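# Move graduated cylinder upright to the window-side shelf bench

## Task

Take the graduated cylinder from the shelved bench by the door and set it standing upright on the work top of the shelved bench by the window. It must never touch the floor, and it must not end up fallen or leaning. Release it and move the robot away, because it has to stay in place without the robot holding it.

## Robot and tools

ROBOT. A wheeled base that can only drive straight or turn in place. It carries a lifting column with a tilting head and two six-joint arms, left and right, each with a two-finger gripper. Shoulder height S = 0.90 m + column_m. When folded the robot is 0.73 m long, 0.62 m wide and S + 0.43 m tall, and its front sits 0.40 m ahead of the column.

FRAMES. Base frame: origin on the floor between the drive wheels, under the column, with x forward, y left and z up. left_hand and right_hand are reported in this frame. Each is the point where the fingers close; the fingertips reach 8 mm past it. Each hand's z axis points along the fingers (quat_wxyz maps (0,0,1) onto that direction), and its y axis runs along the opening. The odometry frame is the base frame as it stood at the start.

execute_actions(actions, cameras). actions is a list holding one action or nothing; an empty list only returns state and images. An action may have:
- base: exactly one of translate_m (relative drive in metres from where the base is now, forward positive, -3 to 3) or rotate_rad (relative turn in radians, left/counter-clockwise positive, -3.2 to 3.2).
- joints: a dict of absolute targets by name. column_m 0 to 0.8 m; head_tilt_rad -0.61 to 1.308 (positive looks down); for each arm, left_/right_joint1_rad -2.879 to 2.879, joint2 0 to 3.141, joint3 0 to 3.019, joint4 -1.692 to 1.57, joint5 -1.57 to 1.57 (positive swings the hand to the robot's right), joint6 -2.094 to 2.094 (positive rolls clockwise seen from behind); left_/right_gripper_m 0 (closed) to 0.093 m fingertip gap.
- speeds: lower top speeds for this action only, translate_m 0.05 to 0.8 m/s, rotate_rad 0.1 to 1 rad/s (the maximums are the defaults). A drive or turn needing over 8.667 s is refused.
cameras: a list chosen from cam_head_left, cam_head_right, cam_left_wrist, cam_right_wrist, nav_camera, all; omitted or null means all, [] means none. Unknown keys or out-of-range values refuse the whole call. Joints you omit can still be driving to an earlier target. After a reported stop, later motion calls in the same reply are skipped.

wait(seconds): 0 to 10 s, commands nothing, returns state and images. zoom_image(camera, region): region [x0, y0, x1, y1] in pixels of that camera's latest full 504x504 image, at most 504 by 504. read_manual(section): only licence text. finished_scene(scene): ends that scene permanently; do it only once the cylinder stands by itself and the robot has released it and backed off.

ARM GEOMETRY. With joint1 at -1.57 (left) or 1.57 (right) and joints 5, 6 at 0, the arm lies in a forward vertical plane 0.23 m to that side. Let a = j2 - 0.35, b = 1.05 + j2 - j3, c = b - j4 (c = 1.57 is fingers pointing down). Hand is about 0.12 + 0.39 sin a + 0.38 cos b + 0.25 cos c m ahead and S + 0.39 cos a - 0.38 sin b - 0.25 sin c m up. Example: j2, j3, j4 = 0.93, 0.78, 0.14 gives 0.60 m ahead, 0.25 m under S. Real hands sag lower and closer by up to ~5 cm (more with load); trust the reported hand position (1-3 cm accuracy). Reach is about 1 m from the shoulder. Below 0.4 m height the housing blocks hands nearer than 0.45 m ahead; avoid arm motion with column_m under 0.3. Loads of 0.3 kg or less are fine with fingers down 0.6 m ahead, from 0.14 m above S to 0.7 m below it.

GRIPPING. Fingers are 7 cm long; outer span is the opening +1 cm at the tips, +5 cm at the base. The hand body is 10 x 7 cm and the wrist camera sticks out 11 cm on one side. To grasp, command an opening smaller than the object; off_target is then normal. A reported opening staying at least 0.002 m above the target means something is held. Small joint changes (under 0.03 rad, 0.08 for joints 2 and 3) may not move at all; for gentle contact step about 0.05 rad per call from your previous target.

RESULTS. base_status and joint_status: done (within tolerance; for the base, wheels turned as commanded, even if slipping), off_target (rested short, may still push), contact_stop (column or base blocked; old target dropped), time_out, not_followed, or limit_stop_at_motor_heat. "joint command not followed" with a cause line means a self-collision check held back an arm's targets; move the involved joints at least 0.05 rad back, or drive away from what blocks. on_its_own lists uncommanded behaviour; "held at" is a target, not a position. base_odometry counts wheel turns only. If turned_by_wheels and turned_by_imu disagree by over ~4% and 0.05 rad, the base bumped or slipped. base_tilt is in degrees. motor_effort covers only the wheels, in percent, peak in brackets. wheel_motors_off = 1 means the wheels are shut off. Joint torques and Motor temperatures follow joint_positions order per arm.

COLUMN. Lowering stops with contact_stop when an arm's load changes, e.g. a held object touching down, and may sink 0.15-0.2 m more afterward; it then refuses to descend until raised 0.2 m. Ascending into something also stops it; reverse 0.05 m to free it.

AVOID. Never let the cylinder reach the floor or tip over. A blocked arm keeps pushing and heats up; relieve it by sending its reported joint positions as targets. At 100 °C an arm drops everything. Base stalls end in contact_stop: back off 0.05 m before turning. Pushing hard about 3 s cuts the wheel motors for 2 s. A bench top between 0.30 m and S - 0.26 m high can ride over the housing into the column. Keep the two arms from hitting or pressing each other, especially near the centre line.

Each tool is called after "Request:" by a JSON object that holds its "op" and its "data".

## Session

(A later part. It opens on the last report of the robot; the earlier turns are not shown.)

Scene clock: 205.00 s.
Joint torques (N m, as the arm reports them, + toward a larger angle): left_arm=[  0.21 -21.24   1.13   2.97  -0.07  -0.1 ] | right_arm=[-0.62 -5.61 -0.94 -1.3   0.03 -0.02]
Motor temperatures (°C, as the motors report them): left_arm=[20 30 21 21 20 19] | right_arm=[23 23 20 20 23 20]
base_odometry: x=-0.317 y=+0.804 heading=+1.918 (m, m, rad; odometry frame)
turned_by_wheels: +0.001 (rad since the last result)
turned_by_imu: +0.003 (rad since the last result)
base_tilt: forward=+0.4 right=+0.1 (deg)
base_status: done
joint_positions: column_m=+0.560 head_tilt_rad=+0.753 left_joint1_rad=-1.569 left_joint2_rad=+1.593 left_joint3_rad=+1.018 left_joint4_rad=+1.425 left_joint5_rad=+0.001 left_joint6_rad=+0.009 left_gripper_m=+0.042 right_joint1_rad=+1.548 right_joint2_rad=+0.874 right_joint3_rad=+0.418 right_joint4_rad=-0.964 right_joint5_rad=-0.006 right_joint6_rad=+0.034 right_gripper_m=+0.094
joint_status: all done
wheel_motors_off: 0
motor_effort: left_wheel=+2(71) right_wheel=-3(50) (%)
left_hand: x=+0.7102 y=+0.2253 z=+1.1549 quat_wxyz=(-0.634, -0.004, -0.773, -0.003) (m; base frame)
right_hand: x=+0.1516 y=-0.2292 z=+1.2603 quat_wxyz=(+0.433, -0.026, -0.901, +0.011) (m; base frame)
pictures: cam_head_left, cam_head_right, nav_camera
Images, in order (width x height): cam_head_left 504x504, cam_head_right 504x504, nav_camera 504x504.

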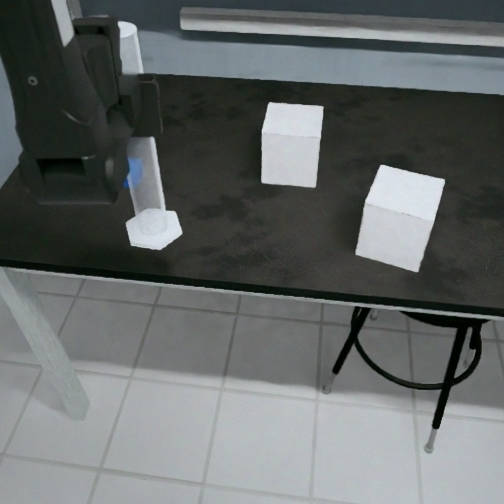

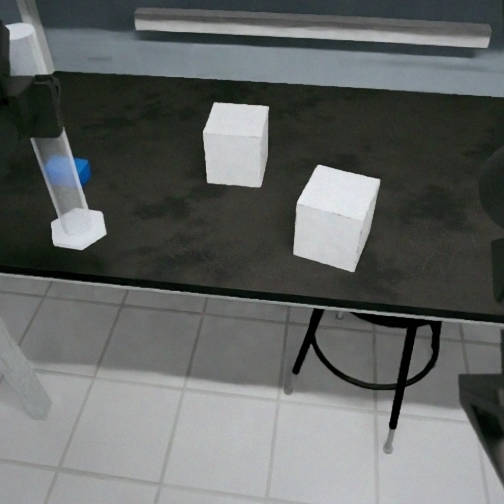

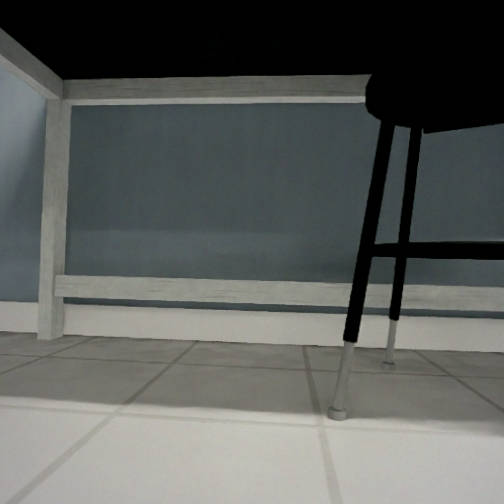

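Request:
{"op": "execute_actions", "data": {"actions": [{"base": {"translate_m": 0.16}, "speeds": {"translate_m": 0.3}, "joints": {"column_m": 0.50}}], "cameras": ["cam_head_left", "cam_head_right"]}}

Scene clock: 221.30 s.
Joint torques (N m, as the arm reports them, + toward a larger angle): left_arm=[  0.21 -21.25   1.09   2.97  -0.06  -0.1 ] | right_arm=[-0.74 -5.79 -1.   -1.31  0.02  0.  ]
Motor temperatures (°C, as the motors report them): left_arm=[20 31 21 21 20 19] | right_arm=[23 23 20 20 23 20]
base_odometry: x=-0.372 y=+0.955 heading=+1.918 (m, m, rad; odometry frame)
turned_by_wheels: +0.001 (rad since the last result)
turned_by_imu: +0.003 (rad since the last result)
base_tilt: forward=+0.4 right=+0.2 (deg)
base_status: done
joint_positions: column_m=+0.500 head_tilt_rad=+0.753 left_joint1_rad=-1.569 left_joint2_rad=+1.593 left_joint3_rad=+1.018 left_joint4_rad=+1.425 left_joint5_rad=+0.001 left_joint6_rad=+0.009 left_gripper_m=+0.042 right_joint1_rad=+1.548 right_joint2_rad=+0.874 right_joint3_rad=+0.418 right_joint4_rad=-0.964 right_joint5_rad=-0.006 right_joint6_rad=+0.034 right_gripper_m=+0.094
joint_status: all done
wheel_motors_off: 0
motor_effort: left_wheel=+1(38) right_wheel=-1(44) (%)
left_hand: x=+0.7104 y=+0.2253 z=+1.0949 quat_wxyz=(-0.634, -0.004, -0.773, -0.003) (m; base frame)
right_hand: x=+0.1518 y=-0.2292 z=+1.2002 quat_wxyz=(+0.433, -0.026, -0.901, +0.011) (m; base frame)
pictures: cam_head_left, cam_head_right
Images, in order (width x height): cam_head_left 504x504, cam_head_right 504x504.

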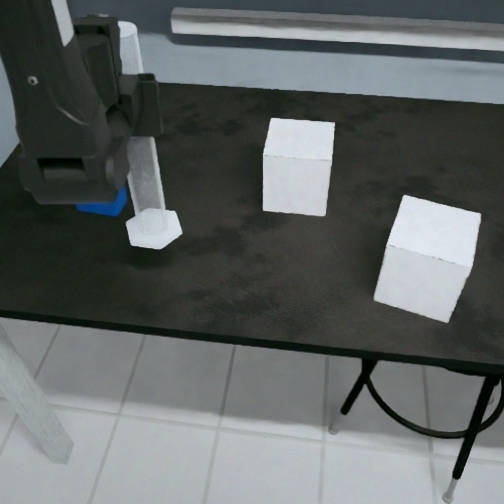

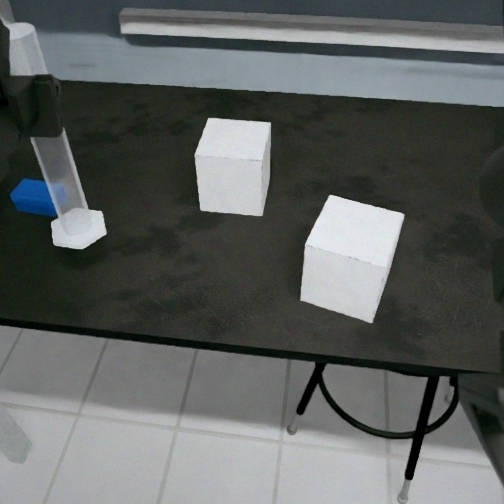

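Request:
{"op": "zoom_image", "data": {"camera": "cam_head_left", "region": [60, 160, 360, 340]}}

Request:
{"op": "zoom_image", "data": {"camera": "cam_head_right", "region": [0, 160, 300, 340]}}

Region (60, 160, 360, 340) of cam_head_left's 504x504 image, scaled by 1.680, with more detail than that image has; it fills the top 302 rows of this view, and the rest is white.

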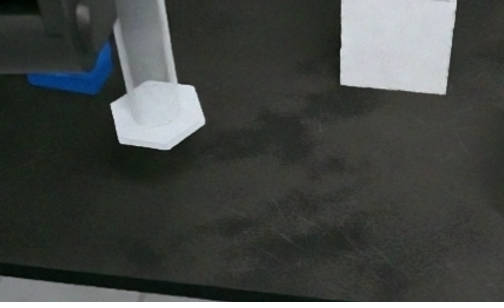

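Region (0, 160, 300, 340) of cam_head_right's 504x504 image, scaled by 1.680, with more detail than that image has; it fills the top 302 rows of this view, and the rest is white.

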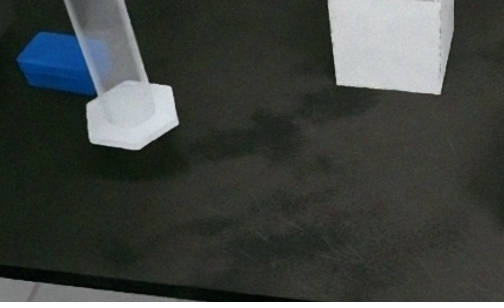

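Request:
{"op": "execute_actions", "data": {"actions": [{"joints": {"column_m": 0.445}}], "cameras": ["cam_head_left", "cam_head_right"]}}

Request:
{"op": "zoom_image", "data": {"camera": "cam_head_left", "region": [60, 160, 360, 340]}}

Request:
{"op": "zoom_image", "data": {"camera": "cam_head_right", "region": [0, 160, 300, 340]}}

Scene clock: 246.10 s.
Joint torques (N m, as the arm reports them, + toward a larger angle): left_arm=[  0.21 -21.24   1.05   2.95  -0.07  -0.1 ] | right_arm=[-0.61 -5.67 -1.01 -1.35  0.03 -0.01]
Motor temperatures (°C, as the motors report them): left_arm=[20 31 21 21 20 19] | right_arm=[23 23 20 20 23 20]
base_odometry: x=-0.372 y=+0.955 heading=+1.918 (m, m, rad; odometry frame)
turned_by_wheels: +0.000 (rad since the last result)
turned_by_imu: +0.002 (rad since the last result)
base_tilt: forward=+0.3 right=+0.1 (deg)
base_status: not commanded
joint_positions: column_m=+0.445 head_tilt_rad=+0.753 left_joint1_rad=-1.569 left_joint2_rad=+1.593 left_joint3_rad=+1.018 left_joint4_rad=+1.425 left_joint5_rad=+0.001 left_joint6_rad=+0.009 left_gripper_m=+0.042 right_joint1_rad=+1.548 right_joint2_rad=+0.874 right_joint3_rad=+0.418 right_joint4_rad=-0.964 right_joint5_rad=-0.006 right_joint6_rad=+0.034 right_gripper_m=+0.094
joint_status: all done
wheel_motors_off: 0
motor_effort: left_wheel=+2(2) right_wheel=-3(2) (%)
left_hand: x=+0.7104 y=+0.2253 z=+1.0399 quat_wxyz=(-0.634, -0.004, -0.773, -0.003) (m; base frame)
right_hand: x=+0.1518 y=-0.2292 z=+1.1452 quat_wxyz=(+0.433, -0.026, -0.901, +0.011) (m; base frame)
pictures: cam_head_left, cam_head_right
Images, in order (width x height): cam_head_left 504x504, cam_head_right 504x504.

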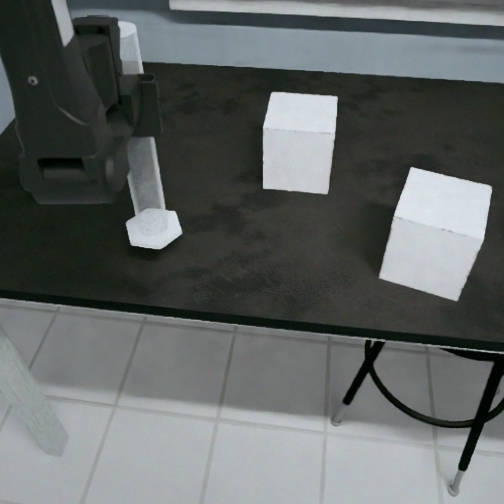

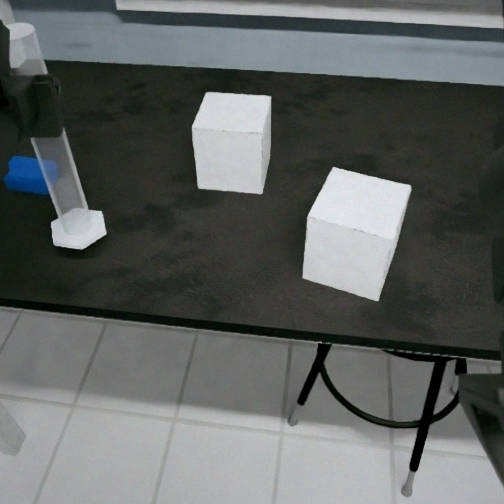

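Region (60, 160, 360, 340) of cam_head_left's 504x504 image, scaled by 1.680, with more detail than that image has; it fills the top 302 rows of this view, and the rest is white.

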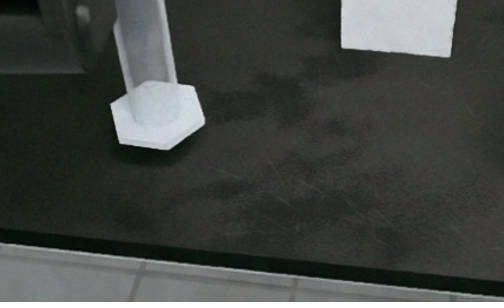

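Region (0, 160, 300, 340) of cam_head_right's 504x504 image, scaled by 1.680, with more detail than that image has; it fills the top 302 rows of this view, and the rest is white.

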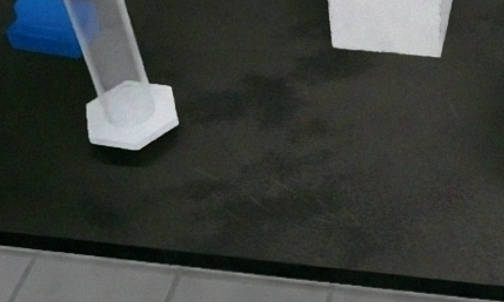

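Request:
{"op": "execute_actions", "data": {"actions": [{"base": {"translate_m": 0.04}, "speeds": {"translate_m": 0.1}, "joints": {"column_m": 0.42}}], "cameras": ["cam_head_left", "cam_head_right"]}}

Request:
{"op": "zoom_image", "data": {"camera": "cam_head_left", "region": [60, 160, 360, 340]}}

Request:
{"op": "zoom_image", "data": {"camera": "cam_head_right", "region": [0, 160, 300, 340]}}

Scene clock: 264.80 s.
Joint torques (N m, as the arm reports them, + toward a larger angle): left_arm=[  0.14 -20.99   1.13   2.95  -0.06  -0.09] | right_arm=[-0.73 -5.58 -0.72 -1.32  0.04  0.  ]
Motor temperatures (°C, as the motors report them): left_arm=[20 32 21 21 20 19] | right_arm=[23 23 20 20 23 20]
base_odometry: x=-0.385 y=+0.993 heading=+1.919 (m, m, rad; odometry frame)
turned_by_wheels: +0.000 (rad since the last result)
turned_by_imu: +0.002 (rad since the last result)
base_tilt: forward=+0.3 right=+0.2 (deg)
base_status: done
joint_positions: column_m=+0.420 head_tilt_rad=+0.753 left_joint1_rad=-1.569 left_joint2_rad=+1.593 left_joint3_rad=+1.018 left_joint4_rad=+1.425 left_joint5_rad=+0.001 left_joint6_rad=+0.009 left_gripper_m=+0.042 right_joint1_rad=+1.548 right_joint2_rad=+0.874 right_joint3_rad=+0.415 right_joint4_rad=-0.964 right_joint5_rad=-0.006 right_joint6_rad=+0.034 right_gripper_m=+0.094
joint_status: all done
wheel_motors_off: 0
motor_effort: left_wheel=+1(35) right_wheel=-2(31) (%)
left_hand: x=+0.7100 y=+0.2253 z=+1.0148 quat_wxyz=(-0.634, -0.004, -0.773, -0.003) (m; base frame)
right_hand: x=+0.1499 y=-0.2291 z=+1.1208 quat_wxyz=(+0.434, -0.026, -0.900, +0.011) (m; base frame)
pictures: cam_head_left, cam_head_right
Images, in order (width x height): cam_head_left 504x504, cam_head_right 504x504.

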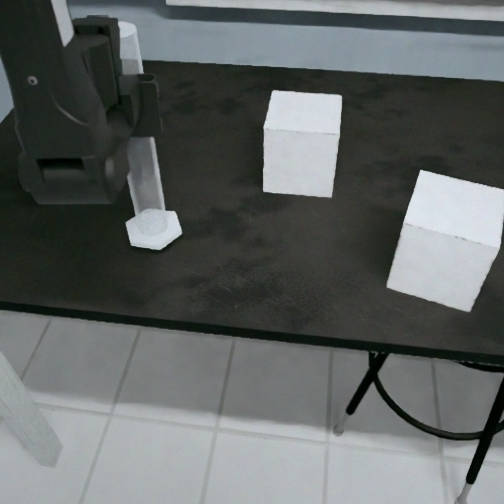

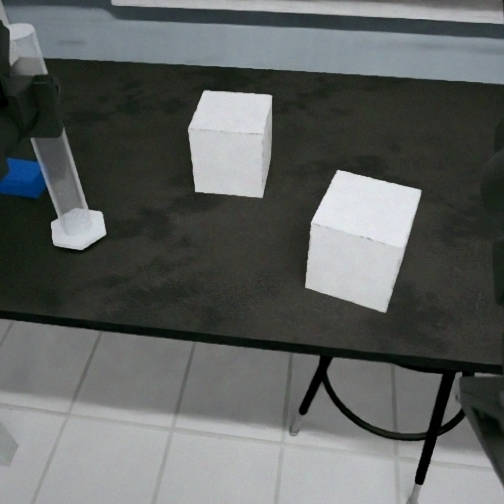

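Region (60, 160, 360, 340) of cam_head_left's 504x504 image, scaled by 1.680, with more detail than that image has; it fills the top 302 rows of this view, and the rest is white.

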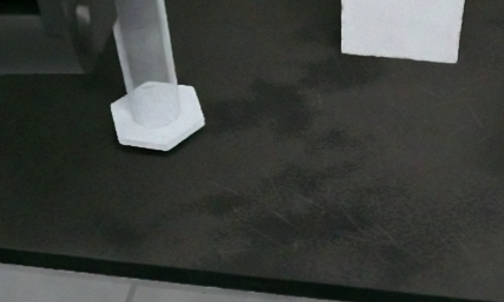

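Region (0, 160, 300, 340) of cam_head_right's 504x504 image, scaled by 1.680, with more detail than that image has; it fills the top 302 rows of this view, and the rest is white.

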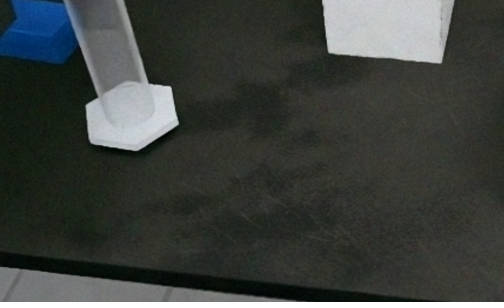

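Request:
{"op": "execute_actions", "data": {"actions": [{"joints": {"column_m": 0.406}}], "cameras": ["cam_head_left"]}}

Request:
{"op": "zoom_image", "data": {"camera": "cam_head_left", "region": [60, 160, 360, 340]}}

Scene clock: 272.50 s.
Joint torques (N m, as the arm reports them, + toward a larger angle): left_arm=[  0.26 -21.26   1.11   2.98  -0.06  -0.09] | right_arm=[-0.63 -5.69 -0.73 -1.34  0.03 -0.01]
Motor temperatures (°C, as the motors report them): left_arm=[20 32 21 22 20 19] | right_arm=[23 23 20 20 23 20]
base_odometry: x=-0.385 y=+0.993 heading=+1.919 (m, m, rad; odometry frame)
turned_by_wheels: +0.000 (rad since the last result)
turned_by_imu: +0.002 (rad since the last result)
base_tilt: forward=+0.3 right=+0.1 (deg)
base_status: not commanded
joint_positions: column_m=+0.406 head_tilt_rad=+0.753 left_joint1_rad=-1.569 left_joint2_rad=+1.593 left_joint3_rad=+1.018 left_joint4_rad=+1.425 left_joint5_rad=+0.001 left_joint6_rad=+0.009 left_gripper_m=+0.042 right_joint1_rad=+1.548 right_joint2_rad=+0.874 right_joint3_rad=+0.415 right_joint4_rad=-0.964 right_joint5_rad=-0.006 right_joint6_rad=+0.034 right_gripper_m=+0.094
joint_status: all done
wheel_motors_off: 0
motor_effort: left_wheel=+1(2) right_wheel=+0(2) (%)
left_hand: x=+0.7100 y=+0.2253 z=+1.0008 quat_wxyz=(-0.634, -0.004, -0.773, -0.003) (m; base frame)
right_hand: x=+0.1499 y=-0.2291 z=+1.1068 quat_wxyz=(+0.434, -0.026, -0.900, +0.011) (m; base frame)
pictures: cam_head_left
Images, in order (width x height): cam_head_left 504x504.

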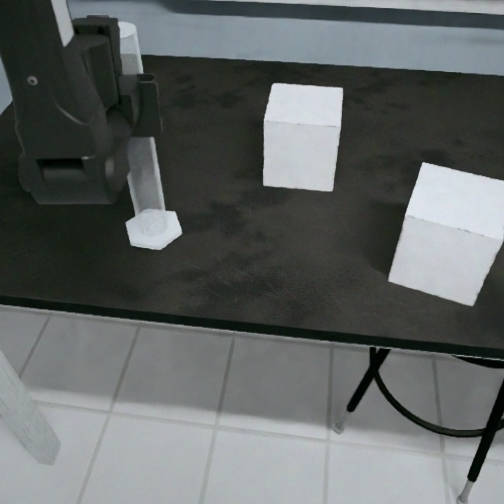

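Region (60, 160, 360, 340) of cam_head_left's 504x504 image, scaled by 1.680, with more detail than that image has; it fills the top 302 rows of this view, and the rest is white.

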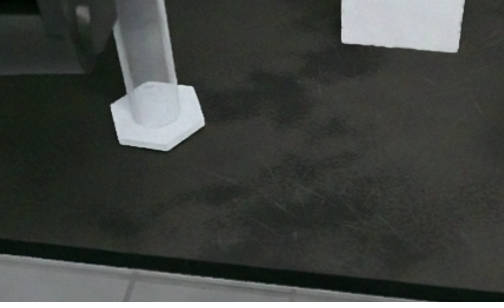

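Request:
{"op": "execute_actions", "data": {"actions": [{"joints": {"column_m": 0.397}}], "cameras": ["cam_head_left"]}}

Request:
{"op": "zoom_image", "data": {"camera": "cam_head_left", "region": [60, 160, 360, 340]}}

Scene clock: 276.63 s.
Joint torques (N m, as the arm reports them, + toward a larger angle): left_arm=[  0.19 -21.2    1.2    2.63  -0.06  -0.1 ] | right_arm=[-0.7  -5.62 -0.76 -1.32  0.03  0.  ]
Motor temperatures (°C, as the motors report them): left_arm=[20 32 21 22 20 19] | right_arm=[23 23 20 20 23 20]
base_odometry: x=-0.385 y=+0.993 heading=+1.919 (m, m, rad; odometry frame)
turned_by_wheels: +0.000 (rad since the last result)
turned_by_imu: +0.002 (rad since the last result)
base_tilt: forward=+0.3 right=+0.2 (deg)
base_status: not commanded
joint_positions: column_m=+0.397 head_tilt_rad=+0.753 left_joint1_rad=-1.569 left_joint2_rad=+1.593 left_joint3_rad=+1.018 left_joint4_rad=+1.435 left_joint5_rad=+0.000 left_joint6_rad=+0.009 left_gripper_m=+0.042 right_joint1_rad=+1.548 right_joint2_rad=+0.874 right_joint3_rad=+0.415 right_joint4_rad=-0.964 right_joint5_rad=-0.006 right_joint6_rad=+0.034 right_gripper_m=+0.094
joint_status: all done
wheel_motors_off: 0
motor_effort: left_wheel=+1(2) right_wheel=+0(1) (%)
left_hand: x=+0.7106 y=+0.2254 z=+0.9942 quat_wxyz=(-0.638, -0.004, -0.770, -0.004) (m; base frame)
right_hand: x=+0.1499 y=-0.2291 z=+1.0978 quat_wxyz=(+0.434, -0.026, -0.900, +0.011) (m; base frame)
pictures: cam_head_left
Images, in order (width x height): cam_head_left 504x504.

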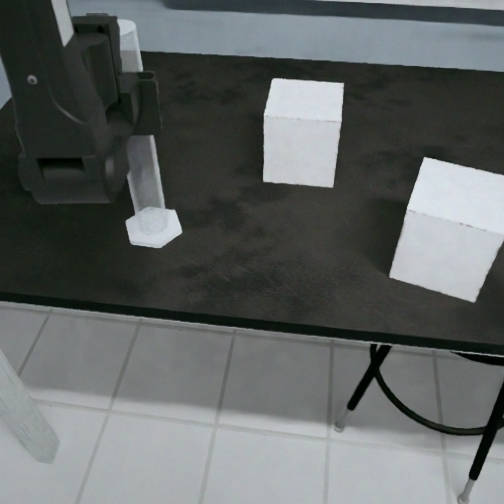

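Region (60, 160, 360, 340) of cam_head_left's 504x504 image, scaled by 1.680, with more detail than that image has; it fills the top 302 rows of this view, and the rest is white.

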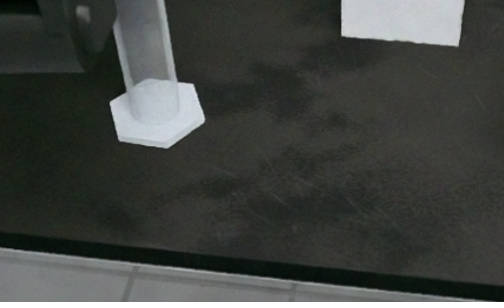

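Contact made (joint 4 moved up slightly). Release and back away.

Request:
{"op": "execute_actions", "data": {"actions": [{"joints": {"left_gripper_m": 0.093}}], "cameras": ["cam_left_wrist"]}}

Request:
{"op": "execute_actions", "data": {"actions": [{"base": {"translate_m": -0.45}, "speeds": {"translate_m": 0.4}, "joints": {"head_tilt_rad": 0.5}}], "cameras": ["cam_head_left", "cam_head_right", "cam_left_wrist"]}}

Scene clock: 280.03 s.
Joint torques (N m, as the arm reports them, + toward a larger angle): left_arm=[  0.4  -21.38   1.17   2.66  -0.06  -0.09] | right_arm=[-0.6  -5.76 -0.77 -1.35  0.03 -0.01]
Motor temperatures (°C, as the motors report them): left_arm=[20 32 21 21 20 19] | right_arm=[23 23 20 20 23 20]
base_odometry: x=-0.385 y=+0.993 heading=+1.919 (m, m, rad; odometry frame)
turned_by_wheels: +0.000 (rad since the last result)
turned_by_imu: +0.001 (rad since the last result)
base_tilt: forward=+0.4 right=+0.1 (deg)
base_status: not commanded
joint_positions: column_m=+0.397 head_tilt_rad=+0.753 left_joint1_rad=-1.569 left_joint2_rad=+1.593 left_joint3_rad=+1.018 left_joint4_rad=+1.435 left_joint5_rad=+0.000 left_joint6_rad=+0.009 left_gripper_m=+0.093 right_joint1_rad=+1.548 right_joint2_rad=+0.874 right_joint3_rad=+0.415 right_joint4_rad=-0.964 right_joint5_rad=-0.006 right_joint6_rad=+0.034 right_gripper_m=+0.094
joint_status: all done
wheel_motors_off: 0
motor_effort: left_wheel=+2(2) right_wheel=-1(1) (%)
left_hand: x=+0.7106 y=+0.2254 z=+0.9942 quat_wxyz=(-0.638, -0.004, -0.770, -0.004) (m; base frame)
right_hand: x=+0.1499 y=-0.2291 z=+1.0978 quat_wxyz=(+0.434, -0.026, -0.900, +0.011) (m; base frame)
pictures: cam_left_wrist
Images, in order (width x height): cam_left_wrist 504x504.

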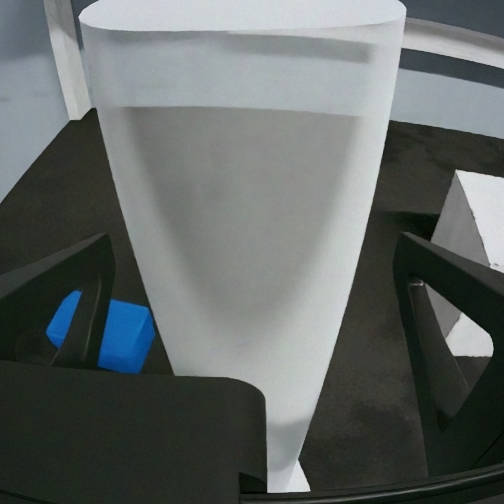

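Scene clock: 282.53 s.
Joint torques (N m, as the arm reports them, + toward a larger angle): left_arm=[  0.16 -21.23   1.12   2.6   -0.06  -0.1 ] | right_arm=[-0.72 -5.66 -0.75 -1.33  0.03  0.  ]
Motor temperatures (°C, as the motors report them): left_arm=[20 32 21 21 20 19] | right_arm=[23 23 20 20 23 20]
base_odometry: x=-0.232 y=+0.570 heading=+1.921 (m, m, rad; odometry frame)
turned_by_wheels: +0.002 (rad since the last result)
turned_by_imu: +0.002 (rad since the last result)
base_tilt: forward=+0.3 right=+0.2 (deg)
base_status: done
joint_positions: column_m=+0.397 head_tilt_rad=+0.518 left_joint1_rad=-1.569 left_joint2_rad=+1.593 left_joint3_rad=+1.017 left_joint4_rad=+1.435 left_joint5_rad=+0.000 left_joint6_rad=+0.009 left_gripper_m=+0.093 right_joint1_rad=+1.548 right_joint2_rad=+0.874 right_joint3_rad=+0.416 right_joint4_rad=-0.964 right_joint5_rad=-0.006 right_joint6_rad=+0.034 right_gripper_m=+0.094
joint_status: all done
wheel_motors_off: 0
motor_effort: left_wheel=+2(54) right_wheel=-2(35) (%)
left_hand: x=+0.7104 y=+0.2254 z=+0.9941 quat_wxyz=(-0.638, -0.004, -0.770, -0.004) (m; base frame)
right_hand: x=+0.1503 y=-0.2291 z=+1.0977 quat_wxyz=(+0.434, -0.026, -0.900, +0.011) (m; base frame)
pictures: cam_head_left, cam_head_right, cam_left_wrist
Images, in order (width x height): cam_head_left 504x504, cam_head_right 504x504, cam_left_wrist 504x504.

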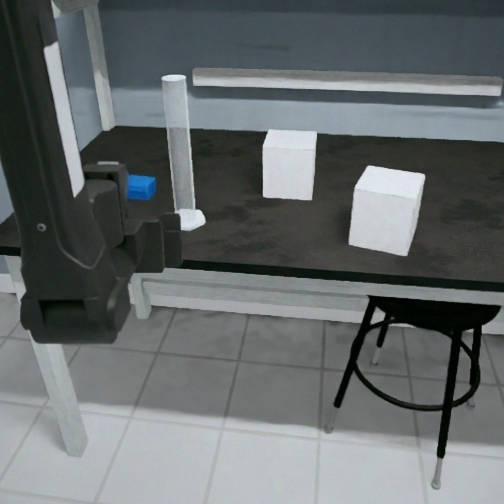

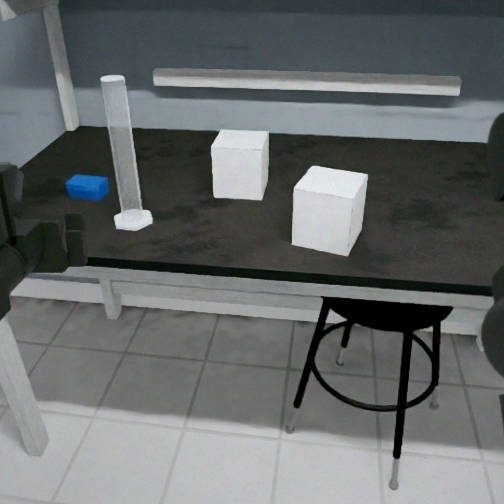

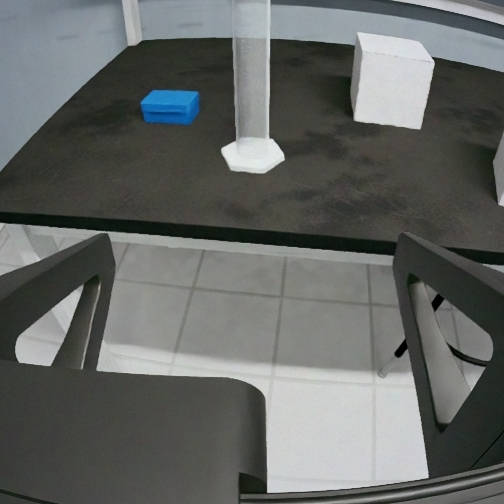

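The cylinder is standing upright on the target bench.

Request:
{"op": "finished_scene", "data": {"scene": 1}}

The scene is finished: the task was done.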